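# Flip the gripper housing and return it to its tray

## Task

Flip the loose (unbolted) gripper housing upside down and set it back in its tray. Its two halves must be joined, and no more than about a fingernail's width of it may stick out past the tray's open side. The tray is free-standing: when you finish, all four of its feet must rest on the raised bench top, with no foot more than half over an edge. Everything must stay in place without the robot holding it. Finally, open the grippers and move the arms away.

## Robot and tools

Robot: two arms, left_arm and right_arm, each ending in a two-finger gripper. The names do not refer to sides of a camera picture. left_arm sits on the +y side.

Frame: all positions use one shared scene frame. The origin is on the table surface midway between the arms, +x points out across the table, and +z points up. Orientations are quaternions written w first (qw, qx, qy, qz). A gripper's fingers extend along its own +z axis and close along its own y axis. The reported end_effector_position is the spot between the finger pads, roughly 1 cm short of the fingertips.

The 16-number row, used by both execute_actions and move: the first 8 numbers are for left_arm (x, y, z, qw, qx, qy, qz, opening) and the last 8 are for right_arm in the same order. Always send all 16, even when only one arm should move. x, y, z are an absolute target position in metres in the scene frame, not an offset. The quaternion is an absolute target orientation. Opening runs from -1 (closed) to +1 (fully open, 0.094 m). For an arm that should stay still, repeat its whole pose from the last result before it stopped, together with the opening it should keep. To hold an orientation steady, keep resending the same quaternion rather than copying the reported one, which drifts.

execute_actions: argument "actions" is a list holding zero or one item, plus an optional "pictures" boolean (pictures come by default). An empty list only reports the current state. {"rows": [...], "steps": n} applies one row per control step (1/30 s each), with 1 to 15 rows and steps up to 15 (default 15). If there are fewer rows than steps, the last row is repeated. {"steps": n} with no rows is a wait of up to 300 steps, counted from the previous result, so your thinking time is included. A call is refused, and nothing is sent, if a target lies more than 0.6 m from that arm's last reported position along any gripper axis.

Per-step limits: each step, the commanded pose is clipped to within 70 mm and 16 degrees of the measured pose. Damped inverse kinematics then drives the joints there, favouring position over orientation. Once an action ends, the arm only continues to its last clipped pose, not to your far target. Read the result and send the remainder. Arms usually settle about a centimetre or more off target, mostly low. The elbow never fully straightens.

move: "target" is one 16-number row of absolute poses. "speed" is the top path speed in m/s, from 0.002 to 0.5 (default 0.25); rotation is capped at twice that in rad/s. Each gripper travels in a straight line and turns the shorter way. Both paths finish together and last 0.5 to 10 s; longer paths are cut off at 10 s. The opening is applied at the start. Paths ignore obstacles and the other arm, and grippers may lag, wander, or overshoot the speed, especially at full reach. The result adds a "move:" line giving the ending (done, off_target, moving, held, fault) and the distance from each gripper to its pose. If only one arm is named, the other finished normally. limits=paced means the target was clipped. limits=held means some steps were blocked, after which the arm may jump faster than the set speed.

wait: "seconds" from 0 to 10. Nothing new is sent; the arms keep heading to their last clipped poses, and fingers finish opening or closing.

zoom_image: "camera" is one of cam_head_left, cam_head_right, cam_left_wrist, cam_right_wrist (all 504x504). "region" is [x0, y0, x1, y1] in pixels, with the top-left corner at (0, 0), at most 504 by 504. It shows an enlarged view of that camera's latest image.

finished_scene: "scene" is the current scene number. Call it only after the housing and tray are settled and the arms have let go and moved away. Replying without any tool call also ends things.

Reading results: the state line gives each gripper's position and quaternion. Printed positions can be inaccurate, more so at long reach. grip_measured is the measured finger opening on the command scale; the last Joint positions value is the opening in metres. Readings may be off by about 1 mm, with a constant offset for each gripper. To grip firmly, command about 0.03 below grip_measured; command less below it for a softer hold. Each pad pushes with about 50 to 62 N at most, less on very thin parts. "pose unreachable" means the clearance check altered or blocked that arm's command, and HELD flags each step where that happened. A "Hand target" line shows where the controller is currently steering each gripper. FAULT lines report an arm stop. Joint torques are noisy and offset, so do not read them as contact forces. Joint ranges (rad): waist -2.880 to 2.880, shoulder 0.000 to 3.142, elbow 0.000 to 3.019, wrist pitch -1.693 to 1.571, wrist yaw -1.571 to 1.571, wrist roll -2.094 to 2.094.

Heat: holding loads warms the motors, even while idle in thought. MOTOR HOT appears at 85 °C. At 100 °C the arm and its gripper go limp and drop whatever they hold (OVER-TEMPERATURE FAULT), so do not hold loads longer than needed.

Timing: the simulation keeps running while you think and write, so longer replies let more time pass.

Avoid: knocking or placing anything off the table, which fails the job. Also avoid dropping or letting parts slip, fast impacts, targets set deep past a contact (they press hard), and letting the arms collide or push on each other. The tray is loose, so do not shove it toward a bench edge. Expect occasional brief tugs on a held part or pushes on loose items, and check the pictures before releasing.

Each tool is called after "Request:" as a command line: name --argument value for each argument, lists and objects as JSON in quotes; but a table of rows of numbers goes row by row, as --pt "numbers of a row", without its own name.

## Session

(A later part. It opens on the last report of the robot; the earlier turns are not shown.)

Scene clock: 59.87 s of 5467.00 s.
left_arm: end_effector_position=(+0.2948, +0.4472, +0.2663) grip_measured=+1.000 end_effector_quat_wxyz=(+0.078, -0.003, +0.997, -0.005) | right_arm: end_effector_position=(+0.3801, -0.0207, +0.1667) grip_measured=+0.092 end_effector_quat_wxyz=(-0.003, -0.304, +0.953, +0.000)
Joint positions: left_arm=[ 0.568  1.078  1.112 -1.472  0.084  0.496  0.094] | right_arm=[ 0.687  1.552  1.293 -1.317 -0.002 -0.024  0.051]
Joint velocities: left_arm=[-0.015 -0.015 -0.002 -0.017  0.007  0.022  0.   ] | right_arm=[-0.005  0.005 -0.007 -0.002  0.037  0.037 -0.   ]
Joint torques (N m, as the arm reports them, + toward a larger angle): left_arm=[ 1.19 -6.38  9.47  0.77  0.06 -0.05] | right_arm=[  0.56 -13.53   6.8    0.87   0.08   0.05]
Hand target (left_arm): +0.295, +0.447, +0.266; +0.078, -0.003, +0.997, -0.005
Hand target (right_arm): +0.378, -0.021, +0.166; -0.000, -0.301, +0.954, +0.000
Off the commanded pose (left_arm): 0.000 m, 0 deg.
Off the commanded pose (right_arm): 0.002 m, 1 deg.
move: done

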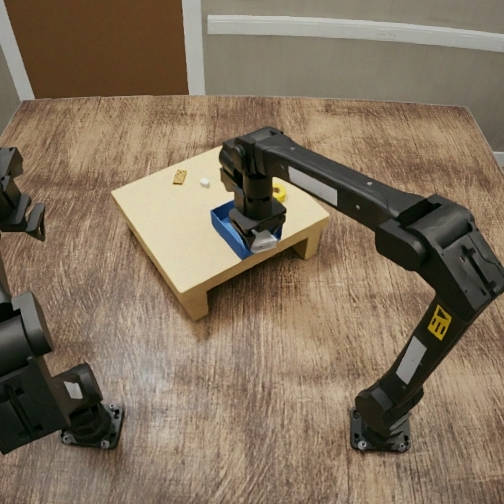

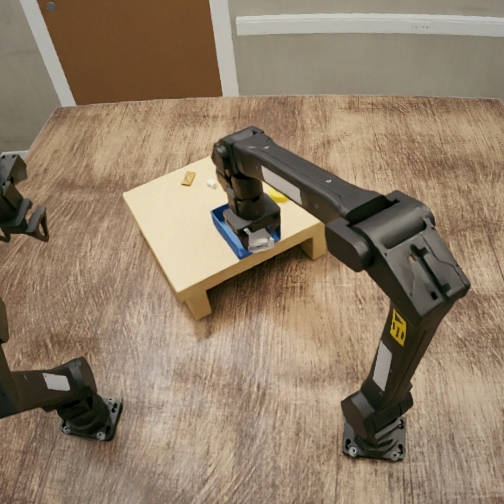

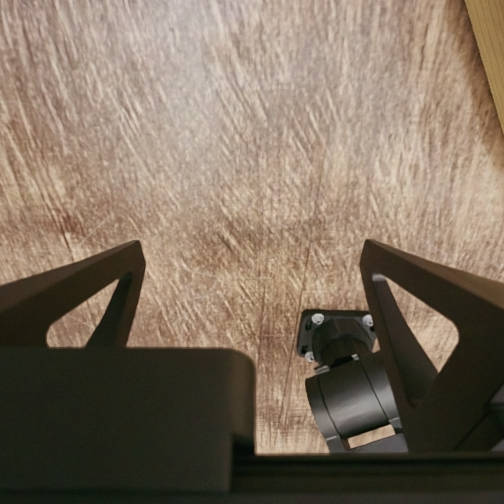

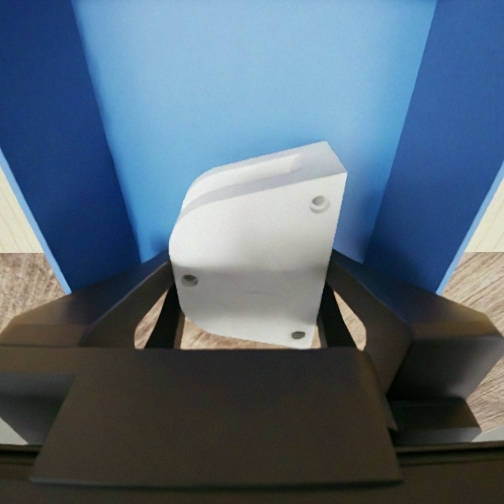

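Request:
move --target '[0.2948,0.4472,0.2663,0.078,-0.003,0.997,-0.005,1,0.3745,-0.0235,0.165,0,-0.3007,0.9537,0,0.075]' --speed 0.03

Request:
move --target '[0.2948,0.4472,0.2663,0.078,-0.003,0.997,-0.005,1,0.3745,-0.0235,0.165,0,-0.3007,0.9537,0,0.3]' --speed 0.03

Request:
move --target '[0.2948,0.4472,0.2663,0.078,-0.003,0.997,-0.005,1,0.325,-0.058,0.17,0,-0.3007,0.9537,0,0.3]' --speed 0.08

Scene clock: 66.47 s of 5467.00 s.
left_arm: end_effector_position=(+0.2948, +0.4472, +0.2663) grip_measured=+1.000 end_effector_quat_wxyz=(+0.078, -0.003, +0.997, -0.005) | right_arm: end_effector_position=(+0.3763, -0.0232, +0.1665) grip_measured=+0.092 end_effector_quat_wxyz=(-0.002, -0.304, +0.953, +0.000)
Joint positions: left_arm=[ 0.568  1.078  1.112 -1.472  0.084  0.496  0.094] | right_arm=[ 0.687  1.54   1.279 -1.313 -0.002 -0.024  0.051]
Joint velocities: left_arm=[-0.005 -0.005  0.007 -0.007 -0.007 -0.066  0.   ] | right_arm=[-0.024 -0.015  0.027 -0.017 -0.037  0.051 -0.001]
Joint torques (N m, as the arm reports them, + toward a larger angle): left_arm=[ 1.37 -6.34  9.44  0.77  0.05 -0.04] | right_arm=[  0.55 -13.26   6.71   0.88   0.09   0.04]
Hand target (left_arm): +0.295, +0.447, +0.266; +0.078, -0.003, +0.997, -0.005
Hand target (right_arm): +0.375, -0.023, +0.165; +0.000, -0.301, +0.954, +0.000
Off the commanded pose (left_arm): 0.000 m, 0 deg.
Off the commanded pose (right_arm): 0.002 m, 0 deg.
After step 90, 2.90 s passed at rest.
move: done

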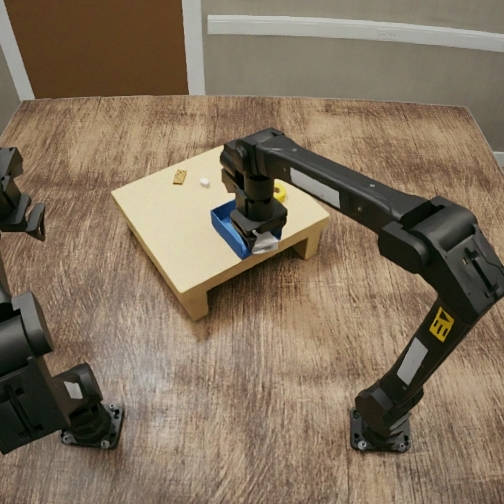

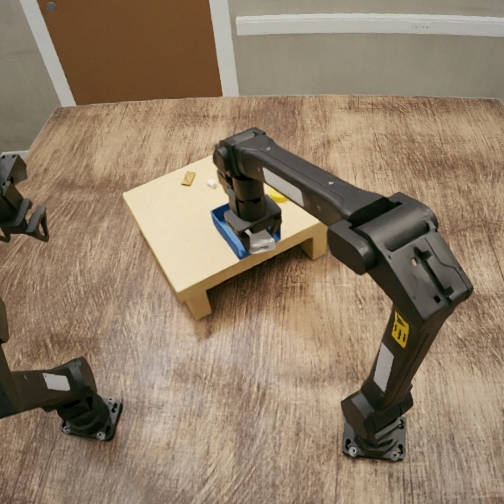

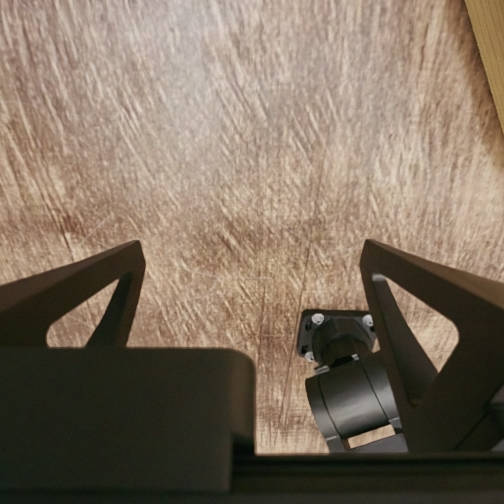

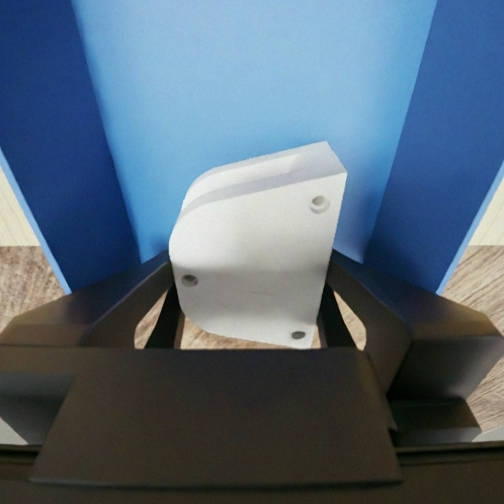

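Scene clock: 67.17 s of 5467.00 s.
left_arm: end_effector_position=(+0.2948, +0.4472, +0.2663) grip_measured=+1.000 end_effector_quat_wxyz=(+0.078, -0.003, +0.997, -0.005) | right_arm: end_effector_position=(+0.3763, -0.0232, +0.1665) grip_measured=+0.299 end_effector_quat_wxyz=(-0.002, -0.304, +0.953, +0.000)
Joint positions: left_arm=[ 0.568  1.078  1.112 -1.472  0.084  0.496  0.094] | right_arm=[ 0.687  1.54   1.279 -1.313 -0.002 -0.024  0.061]
Joint velocities: left_arm=[-0.015 -0.005 -0.002  0.002 -0.051 -0.081  0.   ] | right_arm=[-0.005 -0.005 -0.017  0.002  0.066 -0.066  0.001]
Joint torques (N m, as the arm reports them, + toward a larger angle): left_arm=[ 1.25 -6.38  9.48  0.8   0.06 -0.05] | right_arm=[  0.55 -13.29   6.65   0.87   0.09   0.03]
Hand target (left_arm): +0.295, +0.447, +0.266; +0.078, -0.003, +0.997, -0.005
Hand target (right_arm): +0.375, -0.023, +0.165; -0.000, -0.301, +0.954, +0.000
Off the commanded pose (left_arm): 0.000 m, 0 deg.
Off the commanded pose (right_arm): 0.002 m, 0 deg.
move: done

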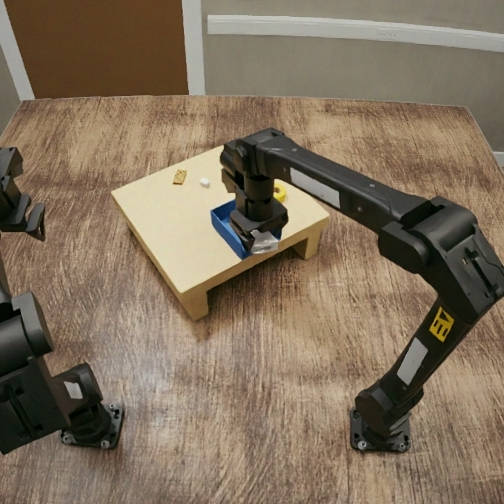

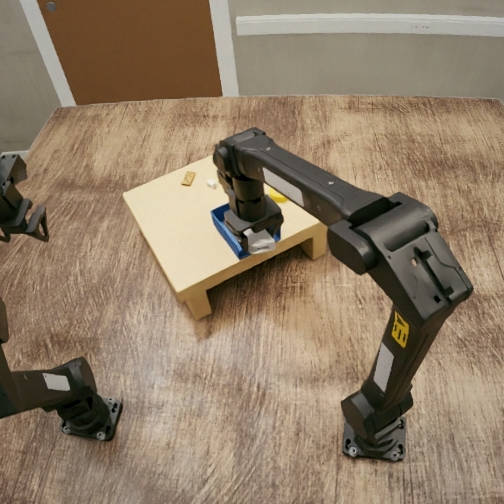

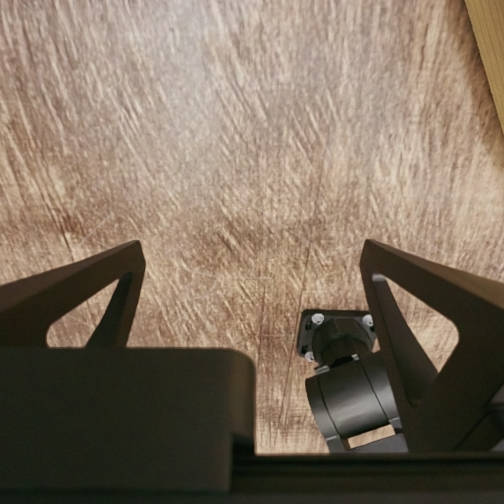

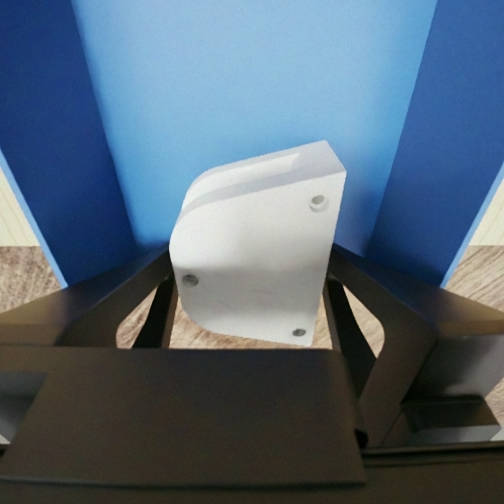

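Scene clock: 68.27 s of 5467.00 s.
left_arm: end_effector_position=(+0.2948, +0.4472, +0.2663) grip_measured=+1.000 end_effector_quat_wxyz=(+0.078, -0.003, +0.997, -0.005) | right_arm: end_effector_position=(+0.3256, -0.0574, +0.1712) grip_measured=+0.299 end_effector_quat_wxyz=(-0.002, -0.304, +0.953, +0.001)
Joint positions: left_arm=[ 0.568  1.078  1.112 -1.472  0.084  0.496  0.094] | right_arm=[ 0.687  1.379  1.119 -1.313 -0.002 -0.024  0.061]
Joint velocities: left_arm=[-0.005  0.005  0.007  0.007  0.022 -0.051  0.   ] | right_arm=[-0.015 -0.005 -0.022 -0.007 -0.007  0.007 -0.001]
Joint torques (N m, as the arm reports them, + toward a larger angle): left_arm=[ 1.32 -6.3   9.47  0.75  0.07 -0.05] | right_arm=[  0.46 -10.61   6.95   0.77   0.09   0.02]
Hand target (left_arm): +0.295, +0.447, +0.266; +0.078, -0.003, +0.997, -0.005
Hand target (right_arm): +0.325, -0.058, +0.170; -0.000, -0.301, +0.954, -0.000
Off the commanded pose (left_arm): 0.000 m, 0 deg.
Off the commanded pose (right_arm): 0.001 m, 0 deg.
move: done

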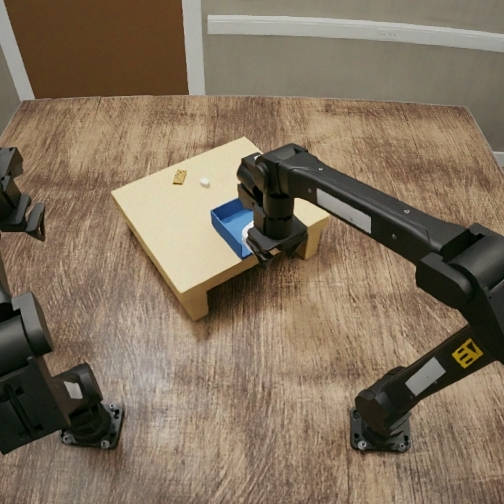

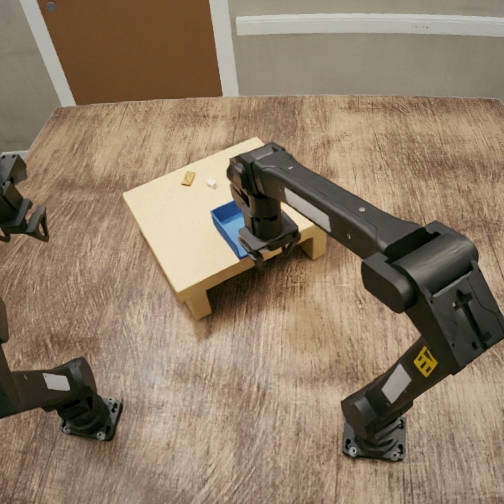

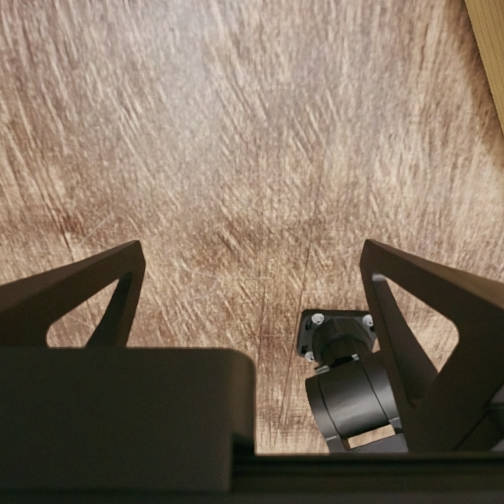

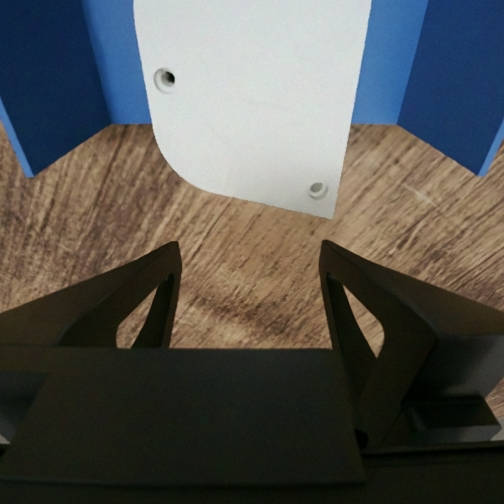

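Request:
move --target '[0.2948,0.4472,0.2663,0.078,-0.003,0.997,-0.005,1,0.325,-0.078,0.168,0.6744,-0.2126,0.6744,0.2126,0.0]' --speed 0.4

Request:
move --target '[0.2948,0.4472,0.2663,0.078,-0.003,0.997,-0.005,1,0.325,-0.078,0.168,0.3265,0.3265,0.6272,0.6272,0.0]' --speed 0.5

Scene clock: 78.00 s of 5467.00 s.
left_arm: end_effector_position=(+0.2948, +0.4472, +0.2663) grip_measured=+1.000 end_effector_quat_wxyz=(+0.078, -0.003, +0.997, -0.005) | right_arm: end_effector_position=(+0.3241, -0.0767, +0.1715) grip_measured=+0.001 end_effector_quat_wxyz=(+0.676, -0.225, +0.673, +0.200)
Joint positions: left_arm=[ 0.568  1.078  1.112 -1.472  0.084  0.496  0.094] | right_arm=[ 0.6    1.183  0.121  1.057 -0.103 -0.036  0.047]
Joint velocities: left_arm=[ 0.005 -0.005 -0.012  0.002 -0.007  0.022  0.   ] | right_arm=[-0.015 -0.015  0.007  0.027 -0.022 -0.022  0.   ]
Joint torques (N m, as the arm reports them, + toward a larger angle): left_arm=[ 1.36 -6.36  9.45  0.8   0.07 -0.05] | right_arm=[-0.46 -2.59  4.37  2.56 -0.16  0.02]
Hand target (left_arm): +0.295, +0.447, +0.266; +0.078, -0.003, +0.997, -0.005
Hand target (right_arm): +0.323, -0.080, +0.171; +0.677, -0.220, +0.672, +0.202
Off the commanded pose (left_arm): 0.000 m, 0 deg.
Off the commanded pose (right_arm): 0.004 m, 2 deg.
After step 90, 4.13 s passed at rest.
move: done

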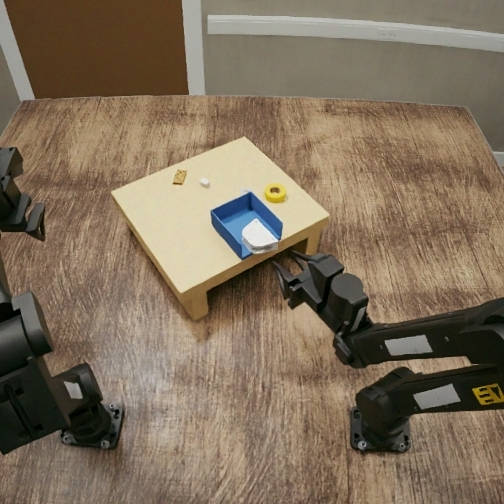

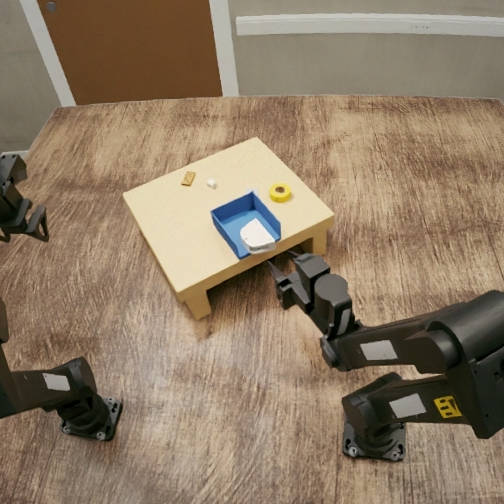

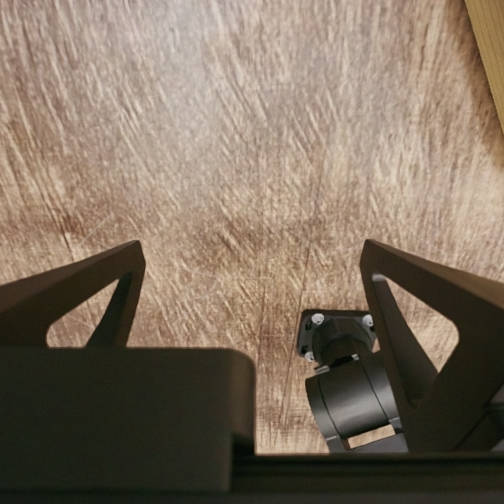

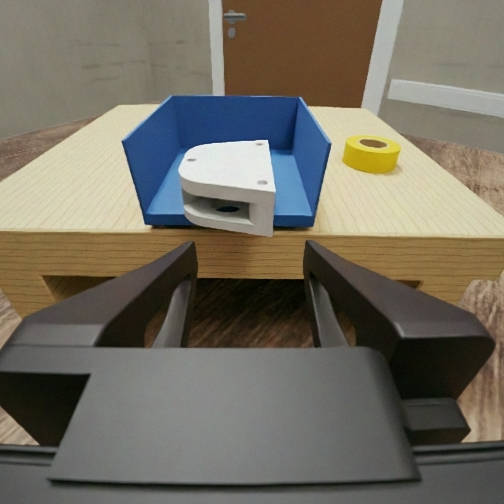

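Scene clock: 80.37 s of 5467.00 s.
left_arm: end_effector_position=(+0.2948, +0.4472, +0.2663) grip_measured=+1.000 end_effector_quat_wxyz=(+0.078, -0.003, +0.997, -0.005) | right_arm: end_effector_position=(+0.3246, -0.0754, +0.1693) grip_measured=+0.001 end_effector_quat_wxyz=(+0.329, +0.321, +0.631, +0.625)
Joint positions: left_arm=[ 0.568  1.078  1.112 -1.472  0.084  0.496  0.094] | right_arm=[ 0.6    1.214  0.121  1.091 -0.108  1.558  0.047]
Joint velocities: left_arm=[-0.005  0.005 -0.007  0.002 -0.022  0.022  0.   ] | right_arm=[ 0.005 -0.015 -0.022  0.012  0.037  0.037 -0.001]
Joint torques (N m, as the arm reports them, + toward a larger angle): left_arm=[ 1.27 -6.36  9.47  0.8   0.06 -0.05] | right_arm=[-0.44 -2.37  4.36  2.56 -0.14 -0.05]
Hand target (left_arm): +0.295, +0.447, +0.266; +0.078, -0.003, +0.997, -0.005
Hand target (right_arm): +0.325, -0.078, +0.168; +0.327, +0.326, +0.627, +0.627
Off the commanded pose (left_arm): 0.000 m, 0 deg.
Off the commanded pose (right_arm): 0.003 m, 1 deg.
move: done

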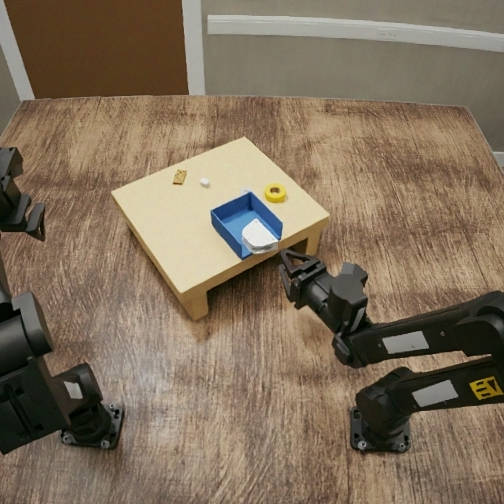

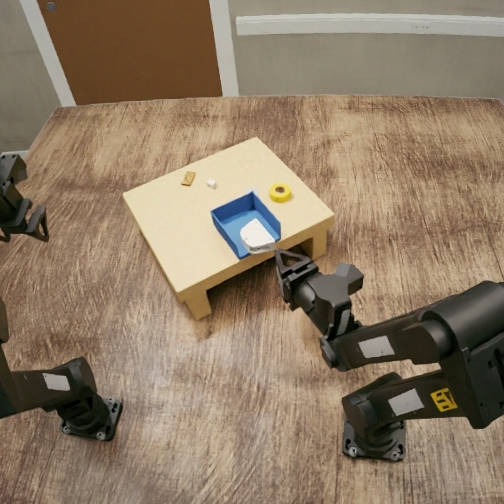

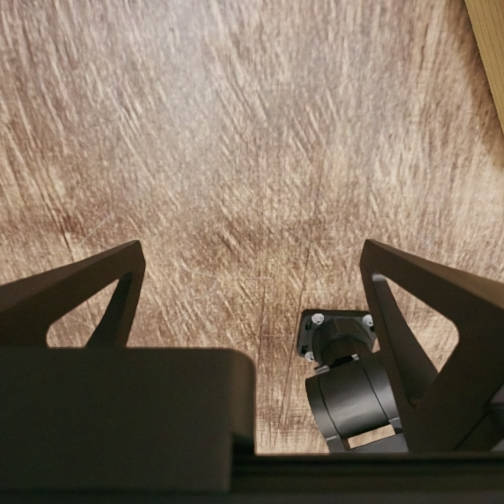

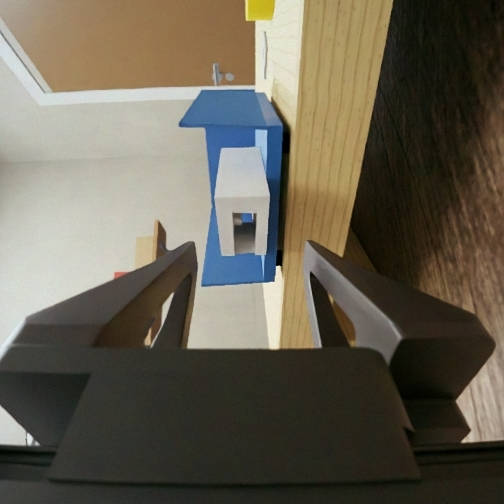

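Request:
move --target '[0.2948,0.4472,0.2663,0.078,-0.003,0.997,-0.005,1,0.3517,-0.0575,0.187,0.3265,0.3265,0.6272,0.6272,0.0]' --speed 0.06

Scene clock: 83.60 s of 5467.00 s.
left_arm: end_effector_position=(+0.2948, +0.4472, +0.2663) grip_measured=+1.000 end_effector_quat_wxyz=(+0.078, -0.003, +0.997, -0.005) | right_arm: end_effector_position=(+0.3431, -0.0654, +0.1761) grip_measured=+0.001 end_effector_quat_wxyz=(+0.326, +0.329, +0.634, +0.619)
Joint positions: left_arm=[ 0.568  1.078  1.112 -1.472  0.084  0.496  0.094] | right_arm=[ 0.605  1.214  0.183  1.009 -0.095  1.562  0.047]
Joint velocities: left_arm=[-0.005 -0.015 -0.027  0.017 -0.007 -0.066  0.   ] | right_arm=[-0.015 -0.024 -0.002 -0.002  0.007 -0.007 -0.001]
Joint torques (N m, as the arm reports them, + toward a larger angle): left_arm=[ 1.38 -6.3   9.46  0.81  0.06 -0.03] | right_arm=[ 1.09 -3.69  7.53  1.68  0.17 -0.06]
Hand target (left_arm): +0.295, +0.447, +0.266; +0.078, -0.003, +0.997, -0.005
Hand target (right_arm): +0.351, -0.058, +0.188; +0.326, +0.327, +0.627, +0.627
Off the commanded pose (left_arm): 0.000 m, 0 deg.
Off the commanded pose (right_arm): 0.016 m, 1 deg.
move: off_target (right_arm)

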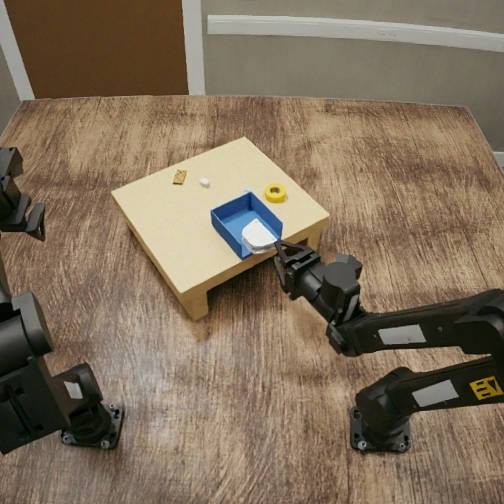

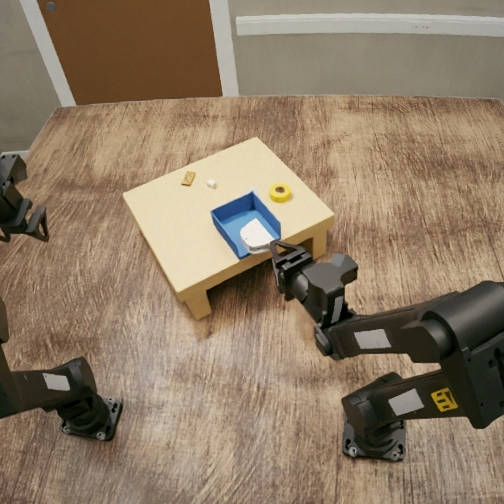

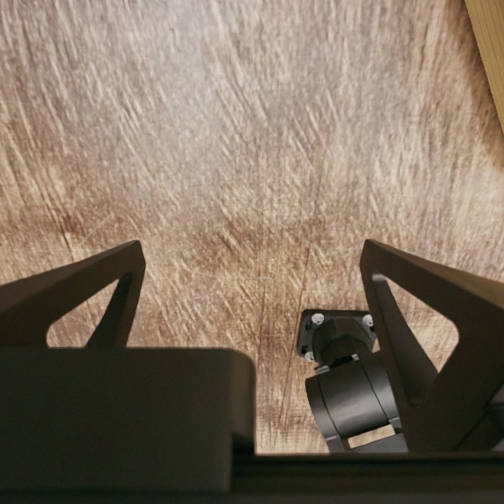

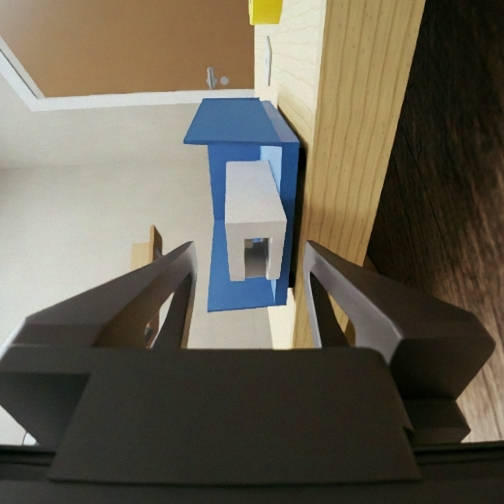

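Request:
move --target '[0.2948,0.4472,0.2663,0.078,-0.003,0.997,-0.005,1,0.3744,-0.0393,0.186,0.3349,0.3178,0.6106,0.6434,-0.1]' --speed 0.05

Scene clock: 88.00 s of 5467.00 s.
left_arm: end_effector_position=(+0.2948, +0.4472, +0.2663) grip_measured=+1.000 end_effector_quat_wxyz=(+0.078, -0.003, +0.997, -0.005) | right_arm: end_effector_position=(+0.3661, -0.0473, +0.1734) grip_measured=-0.099 end_effector_quat_wxyz=(+0.333, +0.323, +0.623, +0.630)
Joint positions: left_arm=[ 0.568  1.078  1.112 -1.472  0.084  0.496  0.094] | right_arm=[ 0.623  1.378  0.247  1.146 -0.076  1.565  0.042]
Joint velocities: left_arm=[ 0.005 -0.005 -0.017 -0.007 -0.007 -0.022  0.   ] | right_arm=[-0.015  0.005 -0.002  0.002  0.007  0.022 -0.   ]
Joint torques (N m, as the arm reports them, + toward a larger angle): left_arm=[ 1.24 -6.37  9.5   0.79  0.06 -0.05] | right_arm=[ 1.11 -4.49  6.73  2.68  0.17 -0.08]
Hand target (left_arm): +0.295, +0.447, +0.266; +0.078, -0.003, +0.997, -0.005
Hand target (right_arm): +0.374, -0.040, +0.186; +0.335, +0.318, +0.611, +0.643
Off the commanded pose (left_arm): 0.000 m, 0 deg.
Off the commanded pose (right_arm): 0.017 m, 2 deg.
After step 90, 0.27 s passed at rest.
move: off_target (right_arm)

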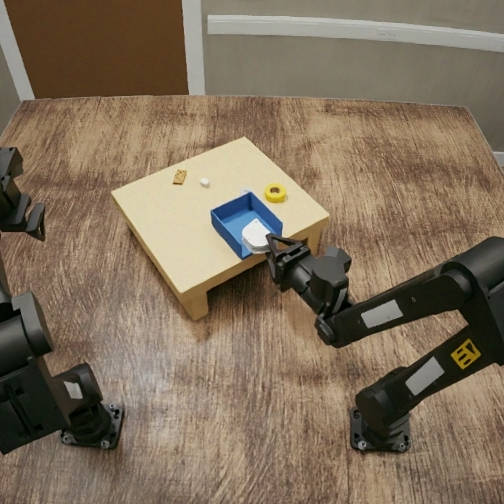

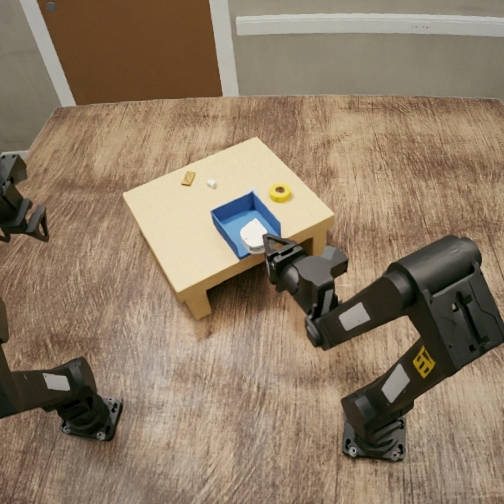

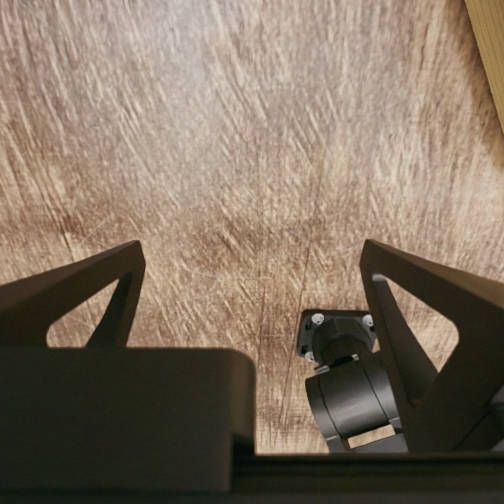

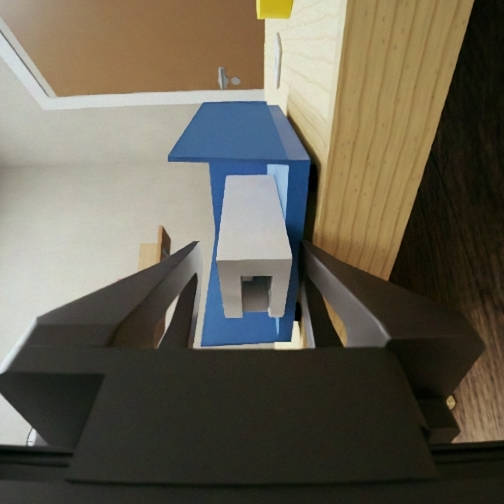

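Request:
execute_actions --actions '[{"rows":[[0.2948,0.4472,0.2663,0.078,-0.003,0.997,-0.005,1,0.3744,-0.0393,0.186,0.3349,0.3178,0.6106,0.6434,-0.3]],"steps":15}]' --pictures false

Request:
execute_actions --actions '[{"rows":[[0.2948,0.4472,0.2663,0.078,-0.003,0.997,-0.005,1,0.3785,-0.0365,0.185,0.3349,0.3178,0.6106,0.6434,-0.3]],"steps":15}]'

Request:
zoom_image --camera "cam_head_right" --region '[200,190,310,280]'

Scene clock: 91.57 s of 5467.00 s.
left_arm: end_effector_position=(+0.2948, +0.4472, +0.2663) grip_measured=+1.000 end_effector_quat_wxyz=(+0.078, -0.003, +0.997, -0.005) | right_arm: end_effector_position=(+0.3661, -0.0473, +0.1734) grip_measured=-0.299 end_effector_quat_wxyz=(+0.333, +0.323, +0.623, +0.630)
Joint positions: left_arm=[ 0.568  1.078  1.112 -1.472  0.084  0.496  0.094] | right_arm=[ 0.623  1.378  0.247  1.146 -0.076  1.565  0.033]
Joint velocities: left_arm=[-0.005 -0.015 -0.007 -0.007  0.007 -0.051  0.   ] | right_arm=[ 0.005  0.005 -0.012 -0.007 -0.037  0.007 -0.   ]
Joint torques (N m, as the arm reports them, + toward a larger angle): left_arm=[ 1.19 -6.4   9.5   0.77  0.06 -0.05] | right_arm=[ 1.01 -4.94  6.6   2.54  0.13 -0.06]
Hand target (left_arm): +0.295, +0.447, +0.266; +0.078, -0.003, +0.997, -0.005
Hand target (right_arm): +0.374, -0.040, +0.186; +0.335, +0.318, +0.611, +0.643
Off the commanded pose (left_arm): 0.000 m, 0 deg.
Off the commanded pose (right_arm): 0.017 m, 2 deg.
Steps of this call (steps 1 to 90: nothing new was sent; then 0.07 s passed at rest; steps 91 to 105: all 15 steps of this action). Readings (end_effector_position):
91: left_arm (+0.2948, +0.4472, +0.2663) | right_arm (+0.3661, -0.0473, +0.1734)
92: left_arm (+0.2948, +0.4472, +0.2663) | right_arm (+0.3661, -0.0473, +0.1734)
94: left_arm (+0.2948, +0.4472, +0.2663) | right_arm (+0.3661, -0.0473, +0.1734)
98: left_arm (+0.2948, +0.4472, +0.2663) | right_arm (+0.3661, -0.0473, +0.1734)
105: the state above

Scene clock: 92.07 s of 5467.00 s.
left_arm: end_effector_position=(+0.2948, +0.4472, +0.2663) grip_measured=+1.000 end_effector_quat_wxyz=(+0.078, -0.003, +0.997, -0.005) | right_arm: end_effector_position=(+0.3692, -0.0453, +0.1726) grip_measured=-0.299 end_effector_quat_wxyz=(+0.332, +0.323, +0.623, +0.630)
Joint positions: left_arm=[ 0.568  1.078  1.112 -1.472  0.084  0.496  0.094] | right_arm=[ 0.624  1.391  0.256  1.149 -0.076  1.565  0.033]
Joint velocities: left_arm=[-0.015 -0.005  0.002  0.002  0.007 -0.022  0.   ] | right_arm=[-0.015  0.005  0.017 -0.002  0.007  0.022 -0.002]
Joint torques (N m, as the arm reports them, + toward a larger angle): left_arm=[ 1.29 -6.33  9.45  0.77  0.05 -0.05] | right_arm=[ 1.16 -4.83  6.77  2.61  0.16 -0.06]
Hand target (left_arm): +0.295, +0.447, +0.266; +0.078, -0.003, +0.997, -0.005
Hand target (right_arm): +0.378, -0.037, +0.185; +0.335, +0.318, +0.611, +0.643
Off the commanded pose (left_arm): 0.000 m, 0 deg.
Off the commanded pose (right_arm): 0.018 m, 2 deg.
Steps of this call (steps 1 to 15: all 15 steps of this action). Readings (end_effector_position):
1: left_arm (+0.2948, +0.4472, +0.2663) | right_arm (+0.3663, -0.0473, +0.1732)
2: left_arm (+0.2948, +0.4472, +0.2663) | right_arm (+0.3668, -0.0467, +0.1733)
4: left_arm (+0.2948, +0.4472, +0.2663) | right_arm (+0.3684, -0.0458, +0.1731)
8: left_arm (+0.2948, +0.4472, +0.2663) | right_arm (+0.3692, -0.0453, +0.1726)
15: the state above

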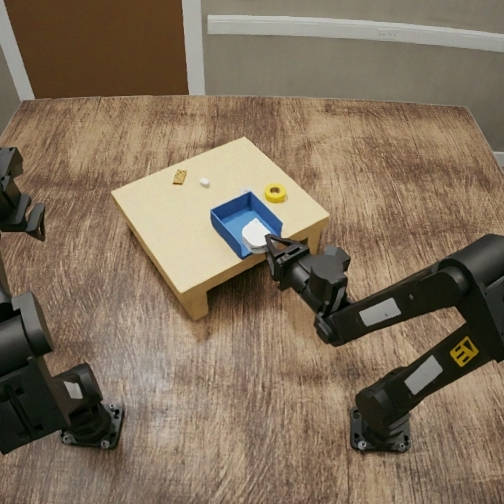

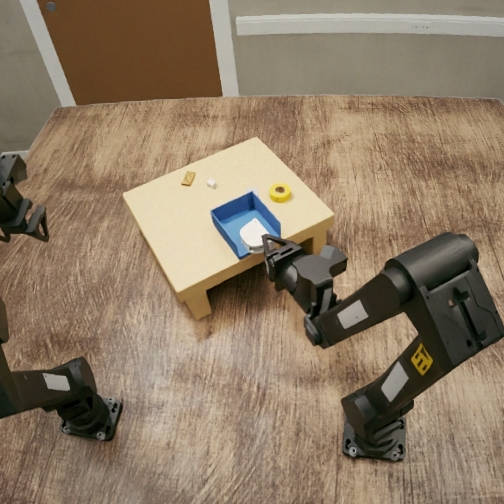

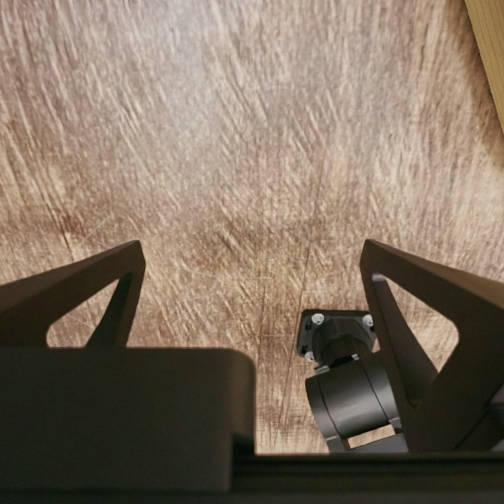

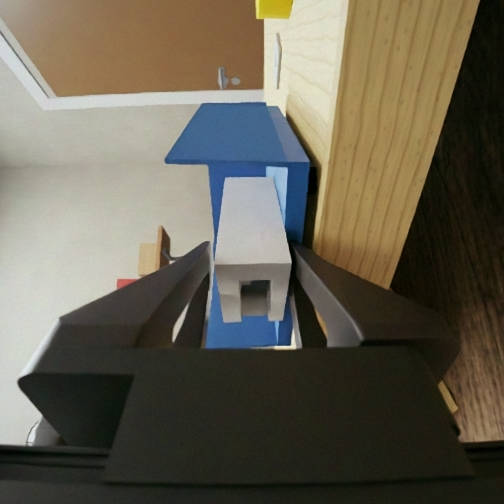

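Region (200, 190, 310, 280) of cam_head_right's 504x504 image, scaled by 4.582, with more detail than that image has; it fills the top 412 rows of this view, and the rest is white.

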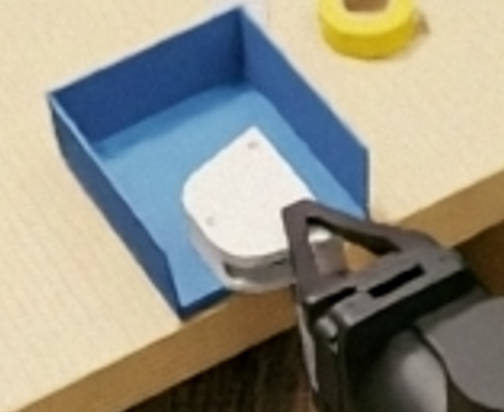

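Deep enough. Grip, then back and lift.

Request:
move --target '[0.2948,0.4472,0.2663,0.078,-0.003,0.997,-0.005,1,0.3692,-0.0453,0.1726,0.332,0.323,0.623,0.63,-0.485]' --speed 0.03

Request:
move --target '[0.2948,0.4472,0.2663,0.078,-0.003,0.997,-0.005,1,0.359,-0.052,0.19,0.332,0.323,0.623,0.63,-0.485]' --speed 0.04

Scene clock: 94.90 s of 5467.00 s.
left_arm: end_effector_position=(+0.2948, +0.4472, +0.2663) grip_measured=+1.000 end_effector_quat_wxyz=(+0.078, -0.003, +0.997, -0.005) | right_arm: end_effector_position=(+0.3692, -0.0454, +0.1730) grip_measured=-0.456 end_effector_quat_wxyz=(+0.333, +0.323, +0.623, +0.630)
Joint positions: left_arm=[ 0.568  1.078  1.112 -1.472  0.084  0.496  0.094] | right_arm=[ 0.624  1.39   0.256  1.149 -0.076  1.565  0.026]
Joint velocities: left_arm=[-0.015 -0.005 -0.012  0.007 -0.037  0.037  0.   ] | right_arm=[-0.005 -0.005  0.007 -0.012  0.007  0.051 -0.   ]
Joint torques (N m, as the arm reports them, + toward a larger angle): left_arm=[ 1.33 -6.41  9.51  0.79  0.06 -0.04] | right_arm=[ 0.17 -5.8   4.37  2.   -0.02 -0.16]
Hand target (left_arm): +0.295, +0.447, +0.266; +0.078, -0.003, +0.997, -0.005
Hand target (right_arm): +0.369, -0.045, +0.173; +0.332, +0.323, +0.623, +0.630
Off the commanded pose (left_arm): 0.000 m, 0 deg.
Off the commanded pose (right_arm): 0.000 m, 0 deg.
move: done

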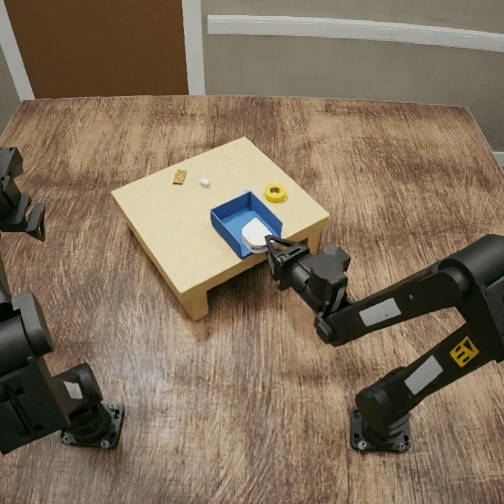

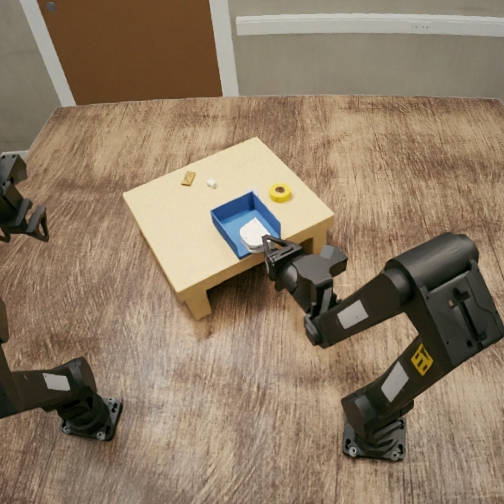

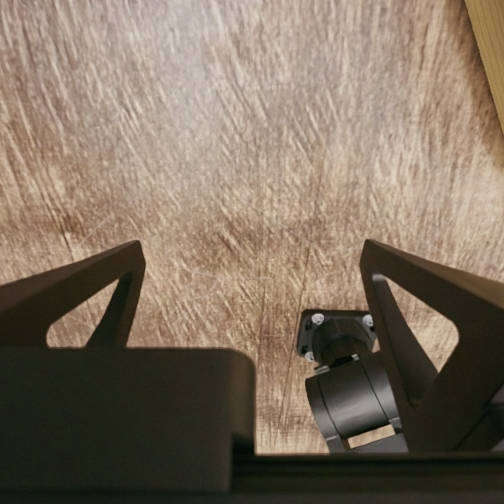

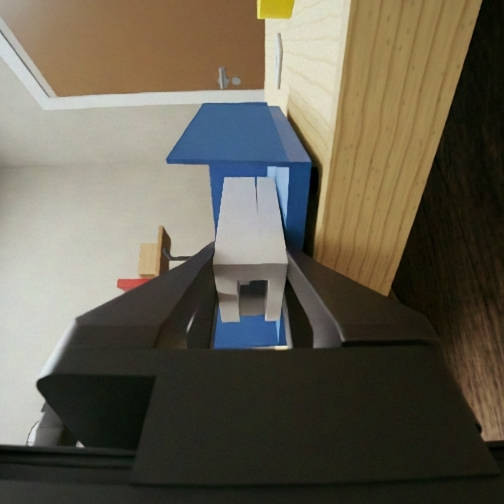

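Scene clock: 95.73 s of 5467.00 s.
left_arm: end_effector_position=(+0.2948, +0.4472, +0.2663) grip_measured=+1.000 end_effector_quat_wxyz=(+0.078, -0.003, +0.997, -0.005) | right_arm: end_effector_position=(+0.3602, -0.0506, +0.1935) grip_measured=-0.456 end_effector_quat_wxyz=(+0.334, +0.321, +0.620, +0.633)
Joint positions: left_arm=[ 0.568  1.078  1.112 -1.472  0.084  0.496  0.094] | right_arm=[ 0.624  1.257  0.244  1.038 -0.076  1.565  0.026]
Joint velocities: left_arm=[-0.005 -0.005 -0.007  0.002 -0.022  0.007  0.   ] | right_arm=[-0.005 -0.015  0.002 -0.012  0.022  0.066 -0.001]
Joint torques (N m, as the arm reports them, + toward a larger angle): left_arm=[ 1.33 -6.37  9.47  0.78  0.06 -0.05] | right_arm=[ 0.1  -5.28  4.8   1.75 -0.11 -0.16]
Hand target (left_arm): +0.295, +0.447, +0.266; +0.078, -0.003, +0.997, -0.005
Hand target (right_arm): +0.359, -0.052, +0.191; +0.332, +0.323, +0.623, +0.630
Off the commanded pose (left_arm): 0.000 m, 0 deg.
Off the commanded pose (right_arm): 0.004 m, 1 deg.
move: done

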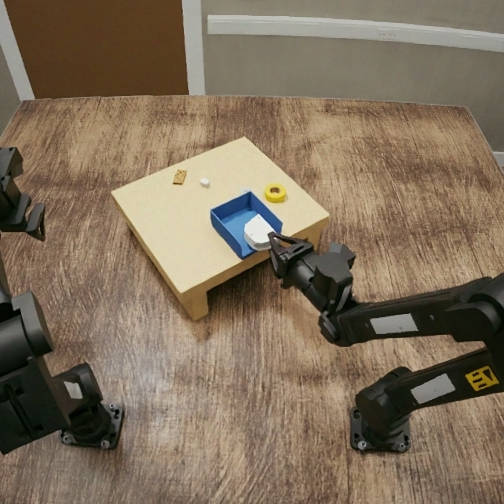

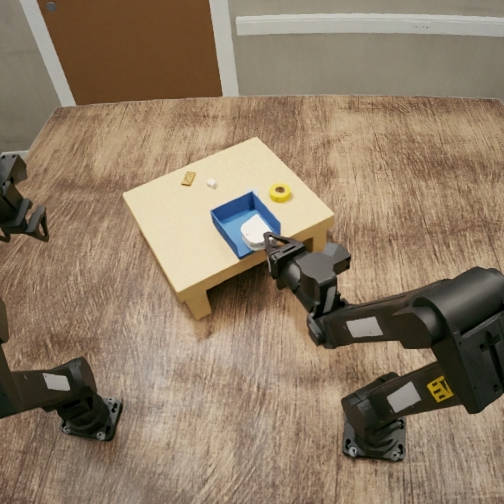

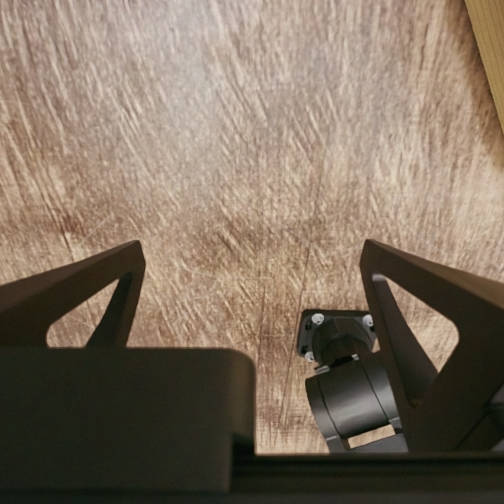

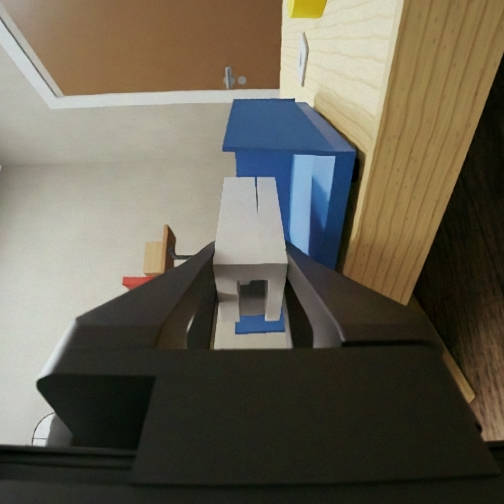

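Request:
execute_actions --actions '[]'

Scene clock: 101.87 s of 5467.00 s.
left_arm: end_effector_position=(+0.2948, +0.4472, +0.2663) grip_measured=+1.000 end_effector_quat_wxyz=(+0.078, -0.003, +0.997, -0.005) | right_arm: end_effector_position=(+0.3602, -0.0506, +0.1934) grip_measured=-0.456 end_effector_quat_wxyz=(+0.334, +0.321, +0.620, +0.633)
Joint positions: left_arm=[ 0.568  1.078  1.112 -1.472  0.084  0.496  0.094] | right_arm=[ 0.624  1.257  0.244  1.037 -0.076  1.565  0.026]
Joint velocities: left_arm=[-0.005 -0.015 -0.007 -0.012 -0.037 -0.081  0.   ] | right_arm=[ 0.005  0.005 -0.007 -0.002 -0.081  0.081 -0.   ]
Joint torques (N m, as the arm reports them, + toward a larger angle): left_arm=[ 1.24 -6.22  9.45  0.83  0.06 -0.04] | right_arm=[ 0.11 -5.11  4.77  1.73 -0.11 -0.16]
Hand target (left_arm): +0.295, +0.447, +0.266; +0.078, -0.003, +0.997, -0.005
Hand target (right_arm): +0.359, -0.052, +0.191; +0.332, +0.323, +0.623, +0.630
Off the commanded pose (left_arm): 0.000 m, 0 deg.
Off the commanded pose (right_arm): 0.004 m, 1 deg.
Steps of this call (steps 1 to 90: nothing new was sent; then 3.13 s passed at rest). Readings (end_effector_position):
1: left_arm (+0.2948, +0.4472, +0.2663) | right_arm (+0.3602, -0.0506, +0.1934)
2: left_arm (+0.2948, +0.4472, +0.2663) | right_arm (+0.3602, -0.0506, +0.1934)
4: left_arm (+0.2948, +0.4472, +0.2663) | right_arm (+0.3602, -0.0506, +0.1934)
8: left_arm (+0.2948, +0.4472, +0.2663) | right_arm (+0.3602, -0.0506, +0.1934)
90: the state above

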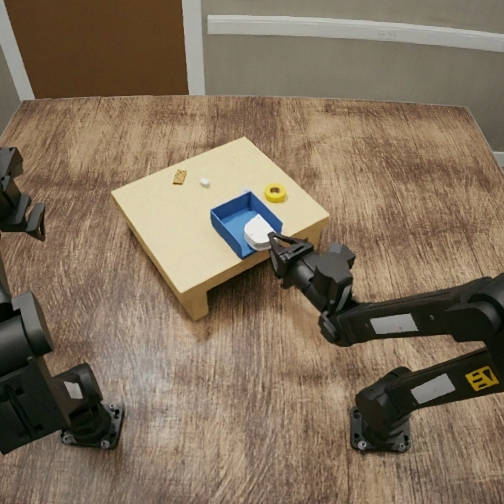

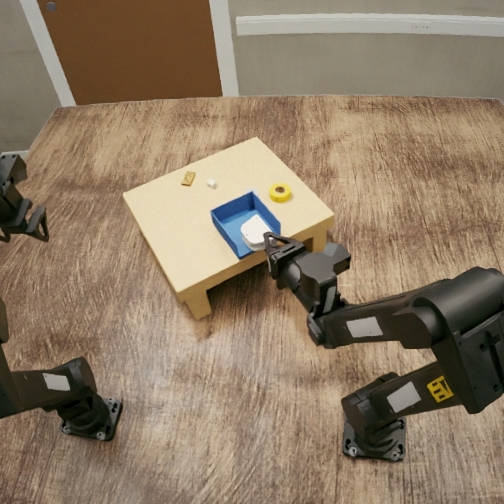

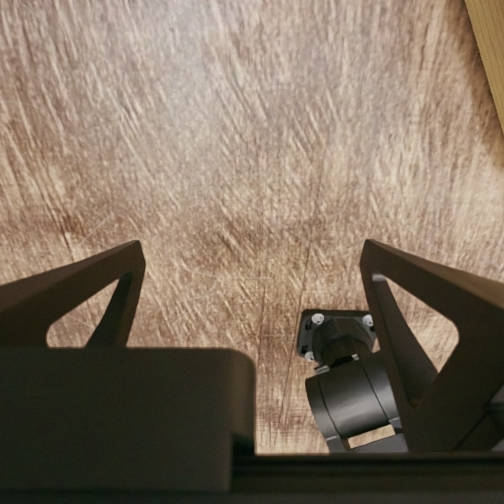

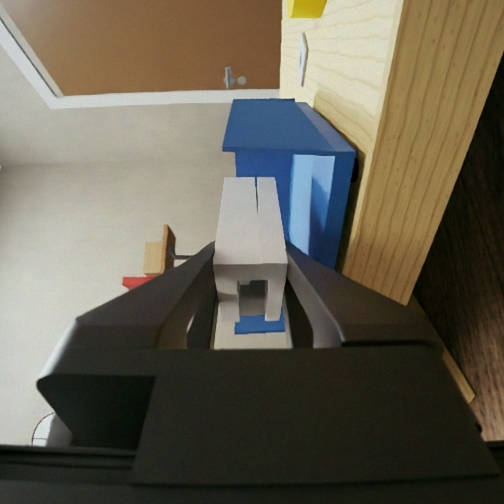

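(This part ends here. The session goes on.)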